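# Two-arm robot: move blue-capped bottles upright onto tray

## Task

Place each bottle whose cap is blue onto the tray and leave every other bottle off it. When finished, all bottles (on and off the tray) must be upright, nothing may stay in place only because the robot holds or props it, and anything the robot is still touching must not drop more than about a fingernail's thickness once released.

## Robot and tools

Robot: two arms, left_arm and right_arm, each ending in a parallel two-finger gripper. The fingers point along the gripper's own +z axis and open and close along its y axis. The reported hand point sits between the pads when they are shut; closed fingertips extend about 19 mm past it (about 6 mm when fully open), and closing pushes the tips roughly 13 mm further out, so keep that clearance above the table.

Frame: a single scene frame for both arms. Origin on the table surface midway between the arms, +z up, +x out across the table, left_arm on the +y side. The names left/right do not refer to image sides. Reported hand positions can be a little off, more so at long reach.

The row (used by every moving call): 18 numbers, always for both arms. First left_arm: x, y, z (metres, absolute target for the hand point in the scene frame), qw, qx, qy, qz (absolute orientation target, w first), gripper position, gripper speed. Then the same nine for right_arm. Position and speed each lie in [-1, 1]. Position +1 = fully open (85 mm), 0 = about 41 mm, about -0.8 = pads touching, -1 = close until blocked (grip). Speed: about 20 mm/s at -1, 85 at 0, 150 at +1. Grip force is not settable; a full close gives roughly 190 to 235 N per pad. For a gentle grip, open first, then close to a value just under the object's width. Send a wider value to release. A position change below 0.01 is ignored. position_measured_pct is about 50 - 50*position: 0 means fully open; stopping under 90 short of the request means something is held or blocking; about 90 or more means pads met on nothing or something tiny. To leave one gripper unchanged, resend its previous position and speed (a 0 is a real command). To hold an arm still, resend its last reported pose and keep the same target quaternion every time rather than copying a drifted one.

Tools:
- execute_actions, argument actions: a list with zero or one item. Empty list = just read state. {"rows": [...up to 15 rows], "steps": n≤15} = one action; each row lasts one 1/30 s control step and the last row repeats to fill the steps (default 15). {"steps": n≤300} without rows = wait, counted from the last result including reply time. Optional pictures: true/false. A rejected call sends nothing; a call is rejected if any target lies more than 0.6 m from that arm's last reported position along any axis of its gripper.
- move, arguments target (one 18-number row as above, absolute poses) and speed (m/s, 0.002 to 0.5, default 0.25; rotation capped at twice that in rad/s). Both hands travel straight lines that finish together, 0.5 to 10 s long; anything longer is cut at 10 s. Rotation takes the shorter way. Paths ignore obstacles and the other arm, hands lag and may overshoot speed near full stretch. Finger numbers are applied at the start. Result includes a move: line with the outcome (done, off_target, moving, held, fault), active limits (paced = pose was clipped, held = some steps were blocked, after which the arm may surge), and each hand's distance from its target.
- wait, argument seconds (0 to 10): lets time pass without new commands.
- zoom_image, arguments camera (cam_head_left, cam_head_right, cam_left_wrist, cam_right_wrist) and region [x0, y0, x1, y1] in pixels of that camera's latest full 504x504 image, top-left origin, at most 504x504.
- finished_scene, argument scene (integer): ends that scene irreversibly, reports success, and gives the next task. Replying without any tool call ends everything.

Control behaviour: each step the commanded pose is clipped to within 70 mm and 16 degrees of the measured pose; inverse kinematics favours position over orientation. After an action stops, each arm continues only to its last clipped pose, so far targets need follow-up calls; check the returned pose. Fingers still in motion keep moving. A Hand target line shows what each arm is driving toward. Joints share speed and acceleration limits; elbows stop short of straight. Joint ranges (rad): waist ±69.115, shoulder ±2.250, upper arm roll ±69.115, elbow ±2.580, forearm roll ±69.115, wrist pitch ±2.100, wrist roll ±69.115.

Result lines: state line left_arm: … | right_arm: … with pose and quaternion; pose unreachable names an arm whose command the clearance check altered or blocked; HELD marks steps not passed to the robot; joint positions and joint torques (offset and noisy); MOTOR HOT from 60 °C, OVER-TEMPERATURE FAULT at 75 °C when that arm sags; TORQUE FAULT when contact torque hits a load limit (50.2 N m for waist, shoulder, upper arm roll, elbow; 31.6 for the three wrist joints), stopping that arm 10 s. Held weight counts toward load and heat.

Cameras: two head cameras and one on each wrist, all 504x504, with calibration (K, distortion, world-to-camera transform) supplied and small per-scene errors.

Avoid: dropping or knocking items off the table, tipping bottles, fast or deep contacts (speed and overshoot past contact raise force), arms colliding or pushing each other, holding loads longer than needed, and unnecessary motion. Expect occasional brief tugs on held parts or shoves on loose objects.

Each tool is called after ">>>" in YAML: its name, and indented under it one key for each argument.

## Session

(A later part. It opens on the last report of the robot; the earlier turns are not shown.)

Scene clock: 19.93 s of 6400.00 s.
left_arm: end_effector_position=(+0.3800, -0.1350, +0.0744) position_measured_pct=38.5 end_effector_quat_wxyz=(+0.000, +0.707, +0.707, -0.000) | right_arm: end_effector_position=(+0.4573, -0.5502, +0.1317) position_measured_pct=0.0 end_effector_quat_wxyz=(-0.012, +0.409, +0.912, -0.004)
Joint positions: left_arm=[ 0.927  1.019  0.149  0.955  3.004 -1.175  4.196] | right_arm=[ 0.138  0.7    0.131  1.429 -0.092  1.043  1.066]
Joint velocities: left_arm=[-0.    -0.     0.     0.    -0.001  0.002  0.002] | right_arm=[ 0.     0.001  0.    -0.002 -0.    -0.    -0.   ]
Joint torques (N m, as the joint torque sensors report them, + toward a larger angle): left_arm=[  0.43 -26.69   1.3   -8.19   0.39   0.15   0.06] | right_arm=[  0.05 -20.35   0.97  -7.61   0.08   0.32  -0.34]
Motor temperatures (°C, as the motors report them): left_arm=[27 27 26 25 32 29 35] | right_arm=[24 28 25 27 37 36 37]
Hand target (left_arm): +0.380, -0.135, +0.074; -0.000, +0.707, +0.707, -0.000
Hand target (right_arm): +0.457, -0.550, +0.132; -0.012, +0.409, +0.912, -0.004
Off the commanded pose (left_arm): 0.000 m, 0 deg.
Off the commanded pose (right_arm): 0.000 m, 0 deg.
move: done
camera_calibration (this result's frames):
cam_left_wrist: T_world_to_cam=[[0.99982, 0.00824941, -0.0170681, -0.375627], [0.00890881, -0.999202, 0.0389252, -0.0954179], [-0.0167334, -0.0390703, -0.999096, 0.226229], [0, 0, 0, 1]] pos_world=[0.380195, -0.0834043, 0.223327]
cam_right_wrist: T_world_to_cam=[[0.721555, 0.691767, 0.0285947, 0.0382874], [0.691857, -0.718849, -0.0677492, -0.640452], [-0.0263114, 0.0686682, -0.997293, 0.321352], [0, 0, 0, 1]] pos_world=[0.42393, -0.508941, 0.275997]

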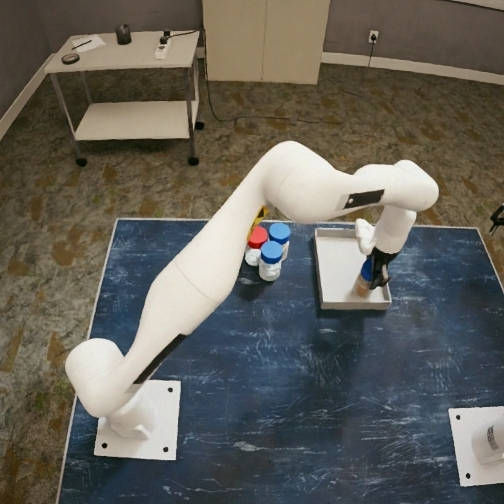

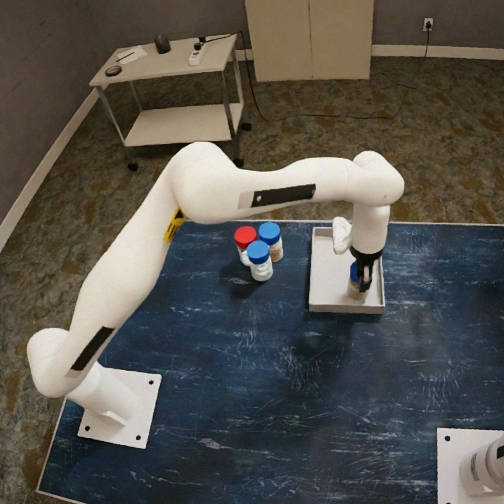

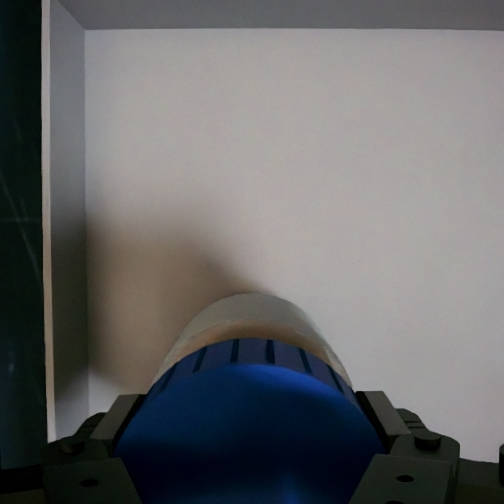

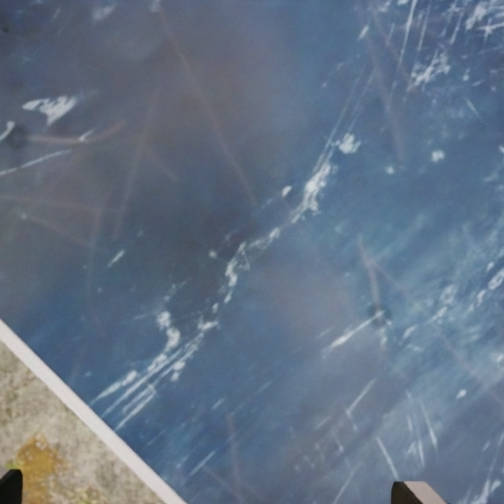

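>>> move:
  target: [0.38,-0.135,0.075,0,0.7071,0.7071,0,1,0,0.4573,-0.5502,0.1317,-0.012,0.409,0.912,-0.004,1,0]

>>> move:
  target: [0.38,-0.135,0.17,0,0.7071,0.7071,0,1,0,0.4573,-0.5502,0.1317,-0.012,0.409,0.912,-0.004,1,0]

>>> move:
  target: [0.491,0.096,0.17,0,0.407,0.914,0,1,0,0.4573,-0.5502,0.1317,-0.012,0.409,0.912,-0.004,1,0]
  speed: 0.35

Scene clock: 22.13 s of 6400.00 s.
left_arm: end_effector_position=(+0.3800, -0.1350, +0.0750) position_measured_pct=0.0 end_effector_quat_wxyz=(+0.000, +0.707, +0.707, -0.000) | right_arm: end_effector_position=(+0.4573, -0.5502, +0.1317) position_measured_pct=0.0 end_effector_quat_wxyz=(-0.012, +0.409, +0.912, -0.004)
Joint positions: left_arm=[ 0.927  1.019  0.149  0.955  3.004 -1.177  4.196] | right_arm=[ 0.138  0.7    0.131  1.429 -0.092  1.043  1.066]
Joint velocities: left_arm=[ 0.    -0.    -0.    -0.002 -0.    -0.001  0.   ] | right_arm=[-0.001 -0.001  0.001  0.001  0.    -0.     0.   ]
Joint torques (N m, as the joint torque sensors report them, + toward a larger angle): left_arm=[  0.21 -27.12   1.17  -8.24   0.22  -0.08  -0.06] | right_arm=[ -0.05 -20.33   1.12  -7.55   0.06   0.32  -0.37]
Motor temperatures (°C, as the motors report them): left_arm=[27 27 26 25 32 29 35] | right_arm=[24 28 25 27 37 36 37]
Hand target (left_arm): +0.380, -0.135, +0.075; -0.000, +0.707, +0.707, -0.000
Hand target (right_arm): +0.457, -0.550, +0.132; -0.012, +0.409, +0.912, -0.004
Off the commanded pose (left_arm): 0.000 m, 0 deg.
Off the commanded pose (right_arm): 0.000 m, 0 deg.
move: done
camera_calibration (this result's frames):
cam_left_wrist: T_world_to_cam=[[0.999818, 0.00826363, -0.0172233, -0.375594], [0.00892546, -0.999211, 0.0387109, -0.0953972], [-0.0168898, -0.0388575, -0.999102, 0.226876], [0, 0, 0, 1]] pos_world=[0.380208, -0.0834023, 0.223896]
cam_right_wrist: T_world_to_cam=[[0.721555, 0.691767, 0.0285949, 0.0382875], [0.691857, -0.718849, -0.0677491, -0.640452], [-0.0263112, 0.0686682, -0.997293, 0.321352], [0, 0, 0, 1]] pos_world=[0.42393, -0.508941, 0.275997]

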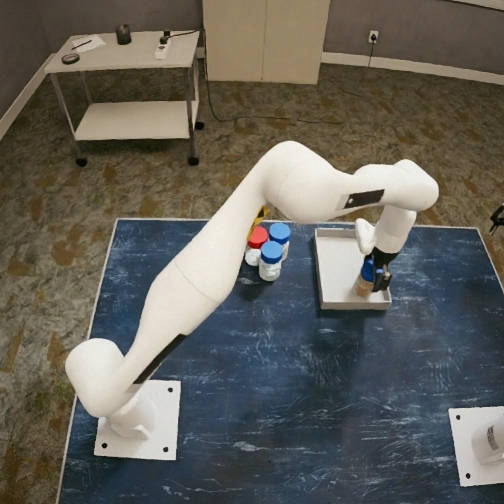

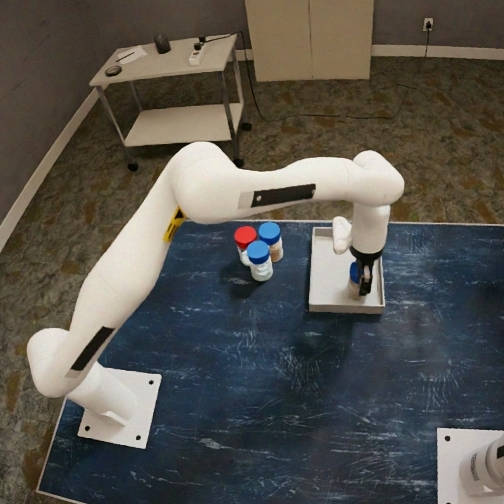

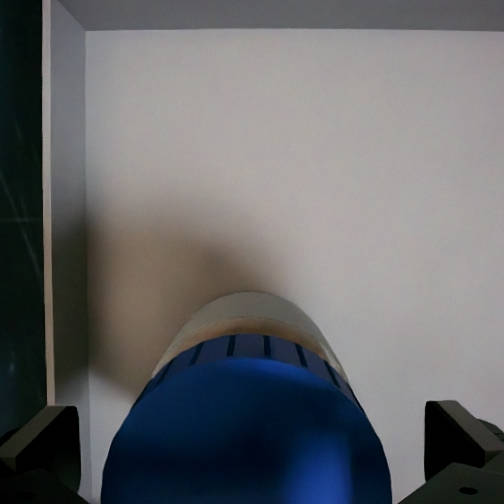

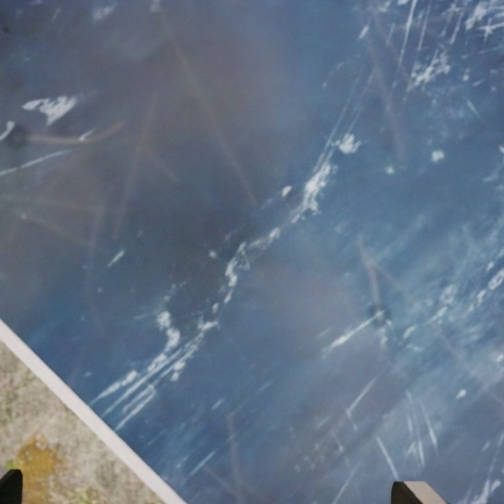

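Scene clock: 22.97 s of 6400.00 s.
left_arm: end_effector_position=(+0.3800, -0.1350, +0.1700) position_measured_pct=0.0 end_effector_quat_wxyz=(+0.000, +0.707, +0.707, +0.000) | right_arm: end_effector_position=(+0.4573, -0.5502, +0.1317) position_measured_pct=0.0 end_effector_quat_wxyz=(-0.012, +0.409, +0.912, -0.004)
Joint positions: left_arm=[ 0.929  0.937  0.162  0.816  3.009 -1.396  4.185] | right_arm=[ 0.138  0.7    0.131  1.429 -0.092  1.043  1.066]
Joint velocities: left_arm=[ 0.     0.002  0.    -0.004  0.    -0.004  0.001] | right_arm=[-0.     0.001 -0.001 -0.002  0.     0.     0.   ]
Joint torques (N m, as the joint torque sensors report them, + toward a larger angle): left_arm=[  0.18 -26.56   1.08  -8.37   0.02   0.67  -0.15] | right_arm=[  0.05 -20.26   1.05  -7.53   0.09   0.37  -0.32]
Motor temperatures (°C, as the motors report them): left_arm=[27 27 26 25 32 29 35] | right_arm=[24 28 25 27 37 36 37]
Hand target (left_arm): +0.380, -0.135, +0.170; +0.000, +0.707, +0.707, +0.000
Hand target (right_arm): +0.457, -0.550, +0.132; -0.012, +0.409, +0.912, -0.004
Off the commanded pose (left_arm): 0.000 m, 0 deg.
Off the commanded pose (right_arm): 0.000 m, 0 deg.
move: done
camera_calibration (this result's frames):
cam_left_wrist: T_world_to_cam=[[0.99982, 0.0083291, -0.0170532, -0.37402], [0.00898621, -0.999206, 0.038826, -0.0991138], [-0.0167163, -0.0389723, -0.9991, 0.321713], [0, 0, 0, 1]] pos_world=[0.380221, -0.0833819, 0.318894]
cam_right_wrist: T_world_to_cam=[[0.721555, 0.691767, 0.0285946, 0.0382876], [0.691857, -0.718849, -0.0677491, -0.640452], [-0.0263114, 0.0686681, -0.997293, 0.321352], [0, 0, 0, 1]] pos_world=[0.42393, -0.508941, 0.275997]

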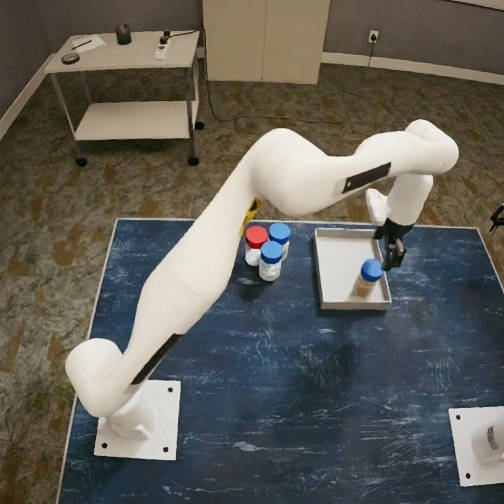

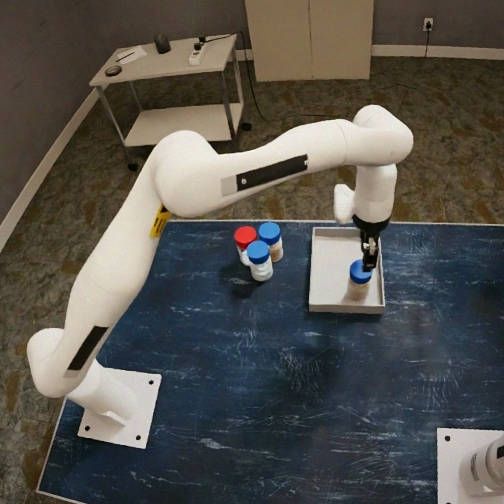

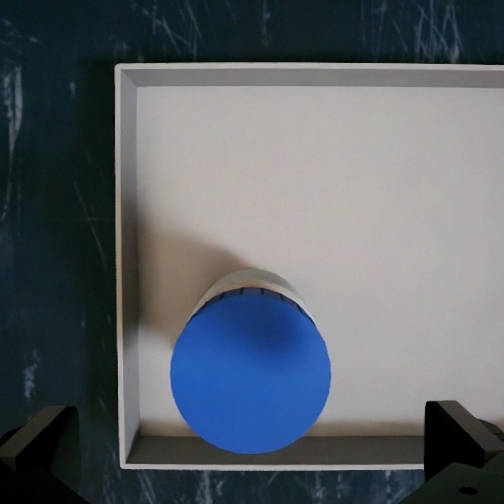

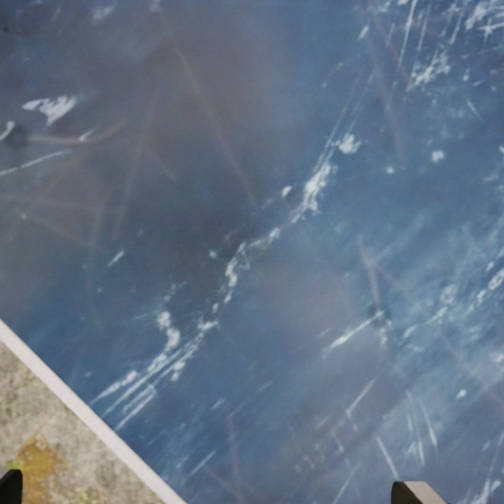

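Scene clock: 24.47 s of 6400.00 s.
left_arm: end_effector_position=(+0.4909, +0.0952, +0.1697) position_measured_pct=0.0 end_effector_quat_wxyz=(-0.000, +0.407, +0.913, -0.001) | right_arm: end_effector_position=(+0.4573, -0.5502, +0.1317) position_measured_pct=0.0 end_effector_quat_wxyz=(-0.012, +0.409, +0.912, -0.004)
Joint positions: left_arm=[ 0.585  0.687 -0.01   1.306  3.15  -1.149  4.443] | right_arm=[ 0.138  0.7    0.131  1.429 -0.092  1.043  1.066]
Joint velocities: left_arm=[-0.005 -0.003 -0.002  0.002  0.002  0.001 -0.001] | right_arm=[ 0.001  0.    -0.001  0.002 -0.     0.     0.   ]
Joint torques (N m, as the joint torque sensors report them, + toward a larger angle): left_arm=[ -0.29 -22.63   0.3   -8.02   0.37   0.04  -0.07] | right_arm=[ -0.03 -20.33   1.11  -7.56   0.09   0.4   -0.29]
Motor temperatures (°C, as the motors report them): left_arm=[27 27 26 25 32 29 35] | right_arm=[24 28 25 27 37 36 37]
Hand target (left_arm): +0.491, +0.095, +0.170; -0.000, +0.407, +0.914, -0.001
Hand target (right_arm): +0.457, -0.550, +0.132; -0.012, +0.409, +0.912, -0.004
Off the commanded pose (left_arm): 0.001 m, 0 deg.
Off the commanded pose (right_arm): 0.000 m, 0 deg.
move: done
camera_calibration (this result's frames):
cam_left_wrist: T_world_to_cam=[[0.737733, 0.674837, -0.0185896, -0.421312], [0.674983, -0.736838, 0.0382948, -0.221953], [0.0121452, -0.040799, -0.999094, 0.318223], [0, 0, 0, 1]] pos_world=[0.456766, 0.133756, 0.318603]
cam_right_wrist: T_world_to_cam=[[0.721555, 0.691767, 0.0285949, 0.0382873], [0.691857, -0.718849, -0.0677492, -0.640452], [-0.0263112, 0.0686683, -0.997293, 0.321352], [0, 0, 0, 1]] pos_world=[0.42393, -0.508941, 0.275997]

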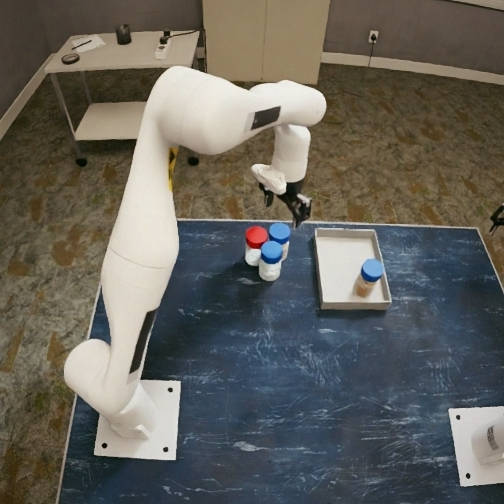

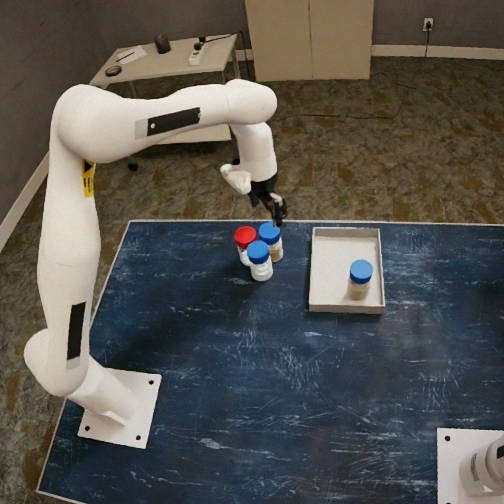

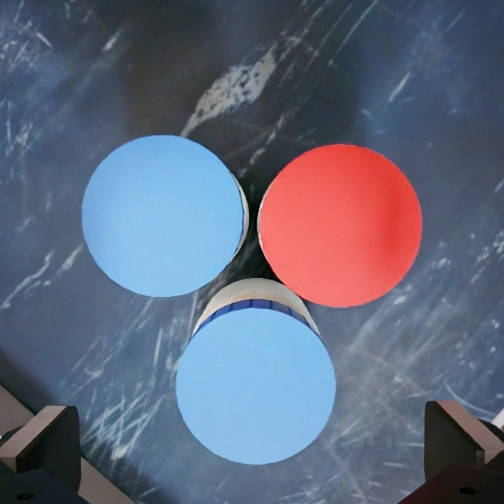

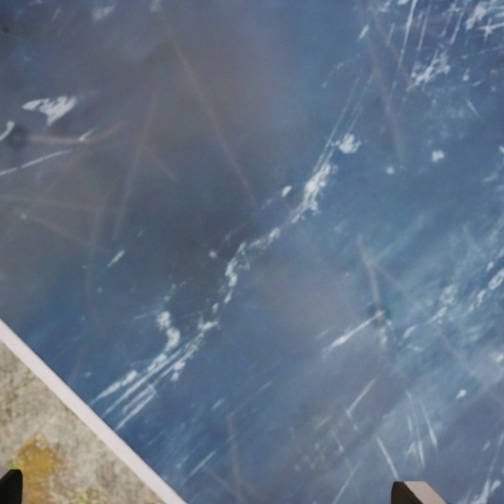

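>>> move:
  target: [0.495,0.0937,0.07,0,0.407,0.914,0,1,0,0.4573,-0.5502,0.1317,-0.012,0.409,0.912,-0.004,1,0]
  speed: 0.12

>>> move:
  target: [0.495,0.0937,0.07,0,0.407,0.914,0,-1,0,0.4573,-0.5502,0.1317,-0.012,0.409,0.912,-0.004,1,0]

>>> move:
  target: [0.498,0.09,0.19,0,0.407,0.914,0,-1,0,0.4573,-0.5502,0.1317,-0.012,0.409,0.912,-0.004,1,0]
  speed: 0.2

>>> move:
  target: [0.49,-0.135,0.15,0,0.7071,0.7071,0,-1,0,0.4573,-0.5502,0.1317,-0.012,0.409,0.912,-0.004,1,0]
  speed: 0.25

Scene clock: 27.00 s of 6400.00 s.
left_arm: end_effector_position=(+0.4950, +0.0937, +0.0703) position_measured_pct=0.0 end_effector_quat_wxyz=(+0.000, +0.407, +0.914, -0.000) | right_arm: end_effector_position=(+0.4573, -0.5502, +0.1317) position_measured_pct=0.0 end_effector_quat_wxyz=(-0.012, +0.409, +0.912, -0.004)
Joint positions: left_arm=[ 0.586  0.819 -0.014  1.402  3.154 -0.92   4.439] | right_arm=[ 0.138  0.7    0.131  1.429 -0.092  1.043  1.066]
Joint velocities: left_arm=[-0.     0.003  0.    -0.001 -0.     0.001  0.   ] | right_arm=[-0.002 -0.     0.    -0.001  0.    -0.     0.   ]
Joint torques (N m, as the joint torque sensors report them, + toward a larger angle): left_arm=[  0.35 -23.7   -0.03  -7.28   0.01   0.08  -0.19] | right_arm=[  0.   -20.22   1.01  -7.62  -0.01   0.43  -0.35]
Motor temperatures (°C, as the motors report them): left_arm=[27 27 26 25 32 29 35] | right_arm=[24 28 25 27 37 36 37]
Hand target (left_arm): +0.495, +0.094, +0.070; -0.000, +0.407, +0.914, -0.000
Hand target (right_arm): +0.457, -0.550, +0.132; -0.012, +0.409, +0.912, -0.004
Off the commanded pose (left_arm): 0.000 m, 0 deg.
Off the commanded pose (right_arm): 0.000 m, 0 deg.
move: done
camera_calibration (this result's frames):
cam_left_wrist: T_world_to_cam=[[0.737563, 0.675059, -0.0172242, -0.425188], [0.675141, -0.736659, 0.0389546, -0.222167], [0.0136083, -0.0403602, -0.999093, 0.218044], [0, 0, 0, 1]] pos_world=[0.46063, 0.132166, 0.219177]
cam_right_wrist: T_world_to_cam=[[0.721555, 0.691767, 0.0285948, 0.0382875], [0.691857, -0.718849, -0.0677491, -0.640452], [-0.0263113, 0.0686682, -0.997293, 0.321352], [0, 0, 0, 1]] pos_world=[0.42393, -0.508941, 0.275997]

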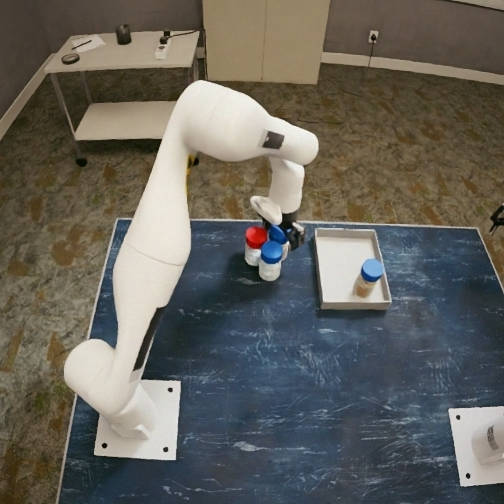

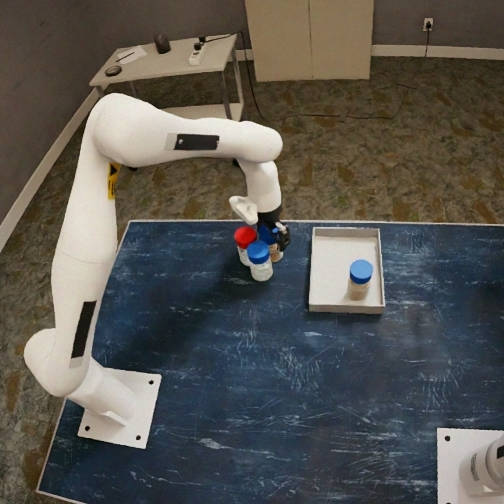

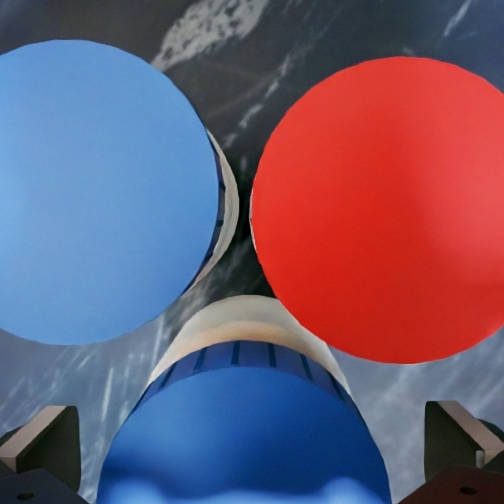

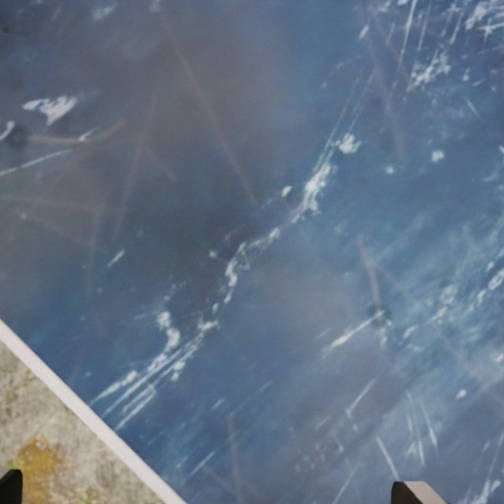

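Scene clock: 27.73 s of 6400.00 s.
left_arm: end_effector_position=(+0.4954, +0.0933, +0.0711) position_measured_pct=38.1 end_effector_quat_wxyz=(+0.001, +0.407, +0.914, -0.000) | right_arm: end_effector_position=(+0.4573, -0.5502, +0.1317) position_measured_pct=0.0 end_effector_quat_wxyz=(-0.012, +0.409, +0.912, -0.004)
Joint positions: left_arm=[ 0.587  0.818 -0.014  1.402  3.155 -0.92   4.439] | right_arm=[ 0.138  0.7    0.131  1.429 -0.092  1.043  1.066]
Joint velocities: left_arm=[-0.001  0.    -0.     0.    -0.    -0.001 -0.001] | right_arm=[ 0.002  0.     0.001  0.001 -0.    -0.    -0.   ]
Joint torques (N m, as the joint torque sensors report them, + toward a larger angle): left_arm=[  0.3  -22.12  -0.07  -6.76  -0.25   0.2    0.07] | right_arm=[ -0.11 -20.3    0.96  -7.6    0.15   0.41  -0.34]
Motor temperatures (°C, as the motors report them): left_arm=[27 27 26 25 32 29 35] | right_arm=[24 28 25 27 37 36 37]
Hand target (left_arm): +0.495, +0.094, +0.070; -0.000, +0.407, +0.914, -0.000
Hand target (right_arm): +0.457, -0.550, +0.132; -0.012, +0.409, +0.912, -0.004
Off the commanded pose (left_arm): 0.001 m, 0 deg.
Off the commanded pose (right_arm): 0.000 m, 0 deg.
move: done
camera_calibration (this result's frames):
cam_left_wrist: T_world_to_cam=[[0.737633, 0.674989, -0.016923, -0.425274], [0.675037, -0.73667, 0.0405232, -0.222733], [0.014886, -0.041315, -0.999035, 0.218248], [0, 0, 0, 1]] pos_world=[0.4608, 0.131991, 0.219867]
cam_right_wrist: T_world_to_cam=[[0.721555, 0.691767, 0.0285948, 0.0382874], [0.691857, -0.718849, -0.0677492, -0.640452], [-0.0263113, 0.0686682, -0.997293, 0.321352], [0, 0, 0, 1]] pos_world=[0.42393, -0.508941, 0.275997]

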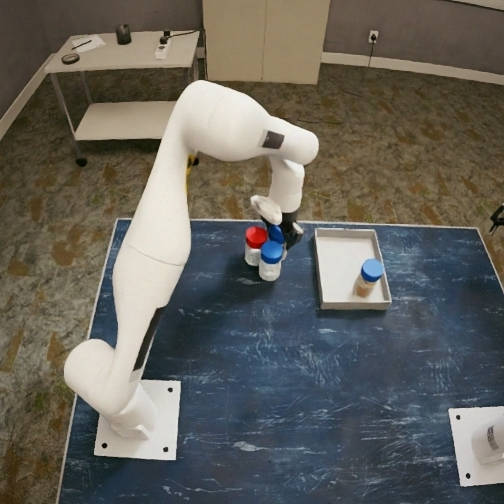

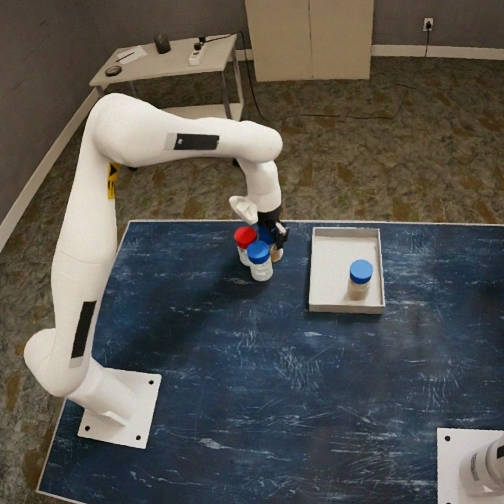

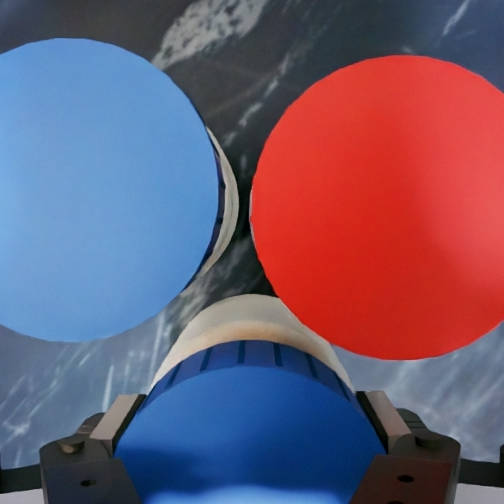

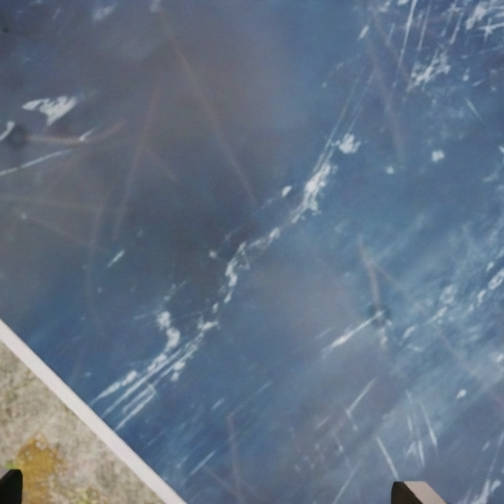

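Scene clock: 28.77 s of 6400.00 s.
left_arm: end_effector_position=(+0.4980, +0.0900, +0.1898) position_measured_pct=38.1 end_effector_quat_wxyz=(+0.000, +0.407, +0.914, +0.000) | right_arm: end_effector_position=(+0.4573, -0.5502, +0.1317) position_measured_pct=0.0 end_effector_quat_wxyz=(-0.012, +0.409, +0.912, -0.004)
Joint positions: left_arm=[ 0.586  0.688 -0.009  1.236  3.148 -1.218  4.447] | right_arm=[ 0.138  0.7    0.131  1.429 -0.092  1.043  1.066]
Joint velocities: left_arm=[ 0.    -0.    -0.    -0.002 -0.001 -0.003  0.   ] | right_arm=[ 0.001  0.001 -0.     0.002  0.     0.     0.   ]
Joint torques (N m, as the joint torque sensors report them, + toward a larger angle): left_arm=[  0.34 -24.33   0.15  -9.01  -0.01   0.13  -0.02] | right_arm=[  0.04 -20.33   1.14  -7.65   0.03   0.4   -0.37]
Motor temperatures (°C, as the motors report them): left_arm=[27 27 26 25 32 29 35] | right_arm=[24 28 25 27 37 36 37]
Hand target (left_arm): +0.498, +0.090, +0.190; +0.000, +0.407, +0.914, +0.000
Hand target (right_arm): +0.457, -0.550, +0.132; -0.012, +0.409, +0.912, -0.004
Off the commanded pose (left_arm): 0.000 m, 0 deg.
Off the commanded pose (right_arm): 0.000 m, 0 deg.
move: done
camera_calibration (this result's frames):
cam_left_wrist: T_world_to_cam=[[0.737547, 0.675078, -0.0171528, -0.422878], [0.675161, -0.736653, 0.0387187, -0.231501], [0.0135025, -0.0401378, -0.999103, 0.33732], [0, 0, 0, 1]] pos_world=[0.463638, 0.128479, 0.338728]
cam_right_wrist: T_world_to_cam=[[0.721555, 0.691767, 0.0285949, 0.0382875], [0.691857, -0.718849, -0.0677492, -0.640452], [-0.0263113, 0.0686683, -0.997293, 0.321352], [0, 0, 0, 1]] pos_world=[0.42393, -0.508941, 0.275997]

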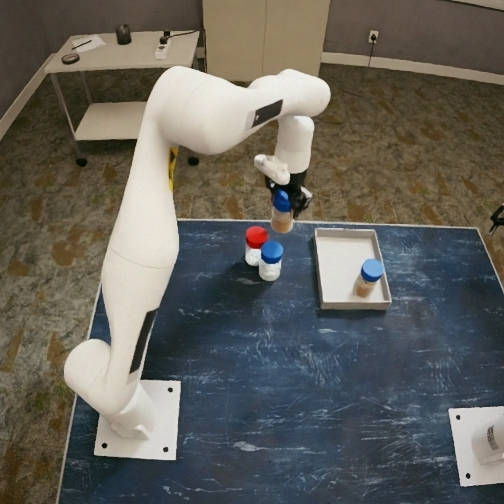

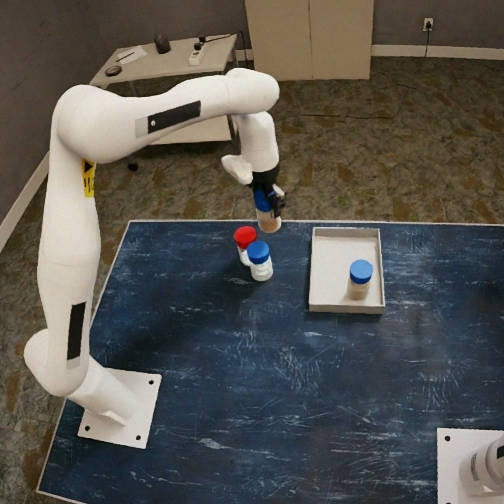

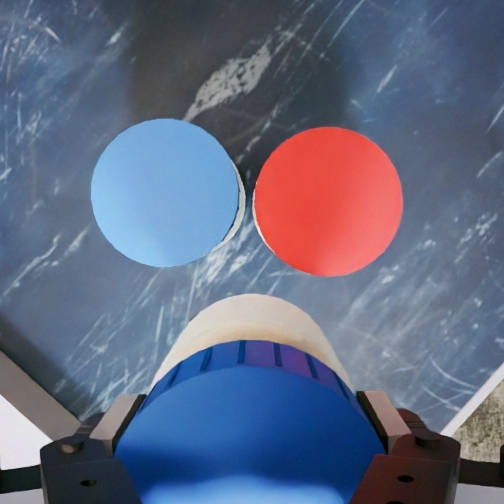

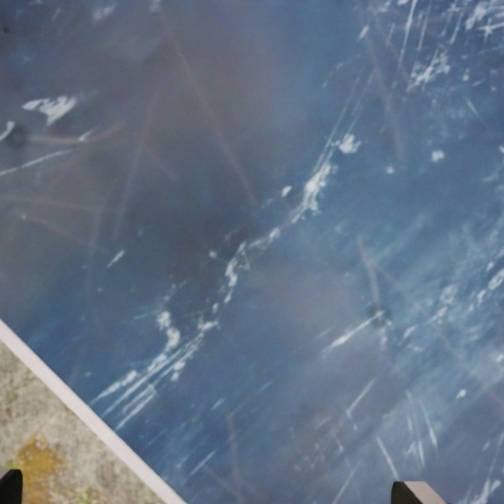

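Scene clock: 30.87 s of 6400.00 s.
left_arm: end_effector_position=(+0.4898, -0.1347, +0.1509) position_measured_pct=38.1 end_effector_quat_wxyz=(+0.002, +0.707, +0.707, +0.000) | right_arm: end_effector_position=(+0.4573, -0.5502, +0.1317) position_measured_pct=0.0 end_effector_quat_wxyz=(-0.012, +0.409, +0.912, -0.004)
Joint positions: left_arm=[ 0.845  1.242  0.147  0.205  3.001 -1.692  4.011] | right_arm=[ 0.138  0.7    0.131  1.429 -0.092  1.043  1.066]
Joint velocities: left_arm=[ 0.019  0.122  0.002 -0.28  -0.011 -0.181 -0.025] | right_arm=[ 0.001 -0.001  0.    -0.001  0.    -0.    -0.   ]
Joint torques (N m, as the joint torque sensors report them, + toward a larger angle): left_arm=[ -0.33 -32.08   1.07  -9.48   0.05  -0.18   0.26] | right_arm=[ -0.08 -20.24   0.98  -7.58   0.02   0.38  -0.39]
Motor temperatures (°C, as the motors report them): left_arm=[27 27 26 25 32 29 35] | right_arm=[24 28 25 27 37 36 37]
Hand target (left_arm): +0.490, -0.135, +0.150; +0.001, +0.707, +0.707, +0.000
Hand target (right_arm): +0.457, -0.550, +0.132; -0.012, +0.409, +0.912, -0.004
Off the commanded pose (left_arm): 0.001 m, 0 deg.
Off the commanded pose (right_arm): 0.000 m, 0 deg.
move: done
camera_calibration (this result's frames):
cam_left_wrist: T_world_to_cam=[[0.999874, 0.00821006, -0.0135664, -0.484626], [0.00877296, -0.99908, 0.0419668, -0.0994191], [-0.0132094, -0.0420806, -0.999027, 0.302287], [0, 0, 0, 1]] pos_world=[0.48943, -0.0826285, 0.29959]
cam_right_wrist: T_world_to_cam=[[0.721555, 0.691767, 0.0285947, 0.0382875], [0.691857, -0.718849, -0.0677493, -0.640452], [-0.0263114, 0.0686683, -0.997293, 0.321352], [0, 0, 0, 1]] pos_world=[0.42393, -0.508941, 0.275997]

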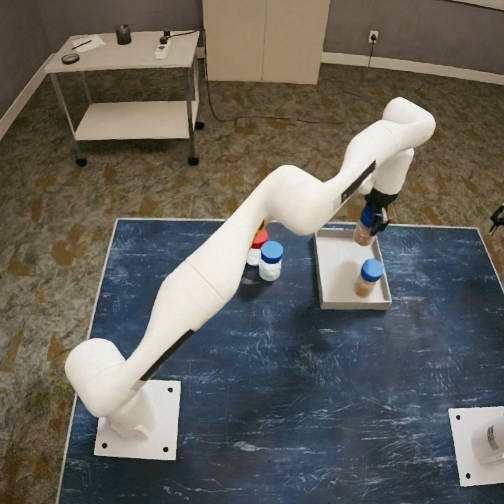

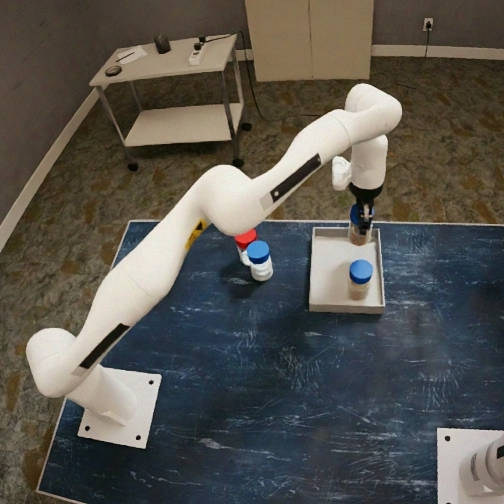

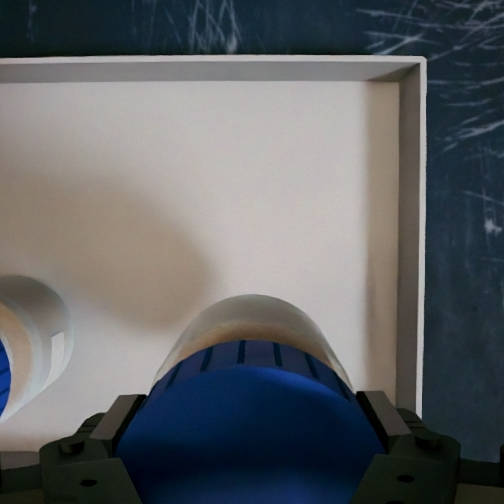

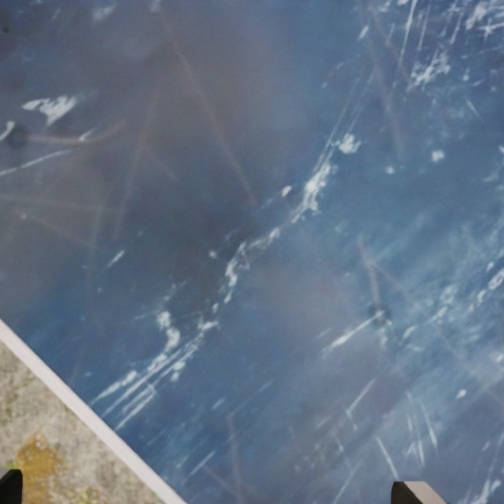

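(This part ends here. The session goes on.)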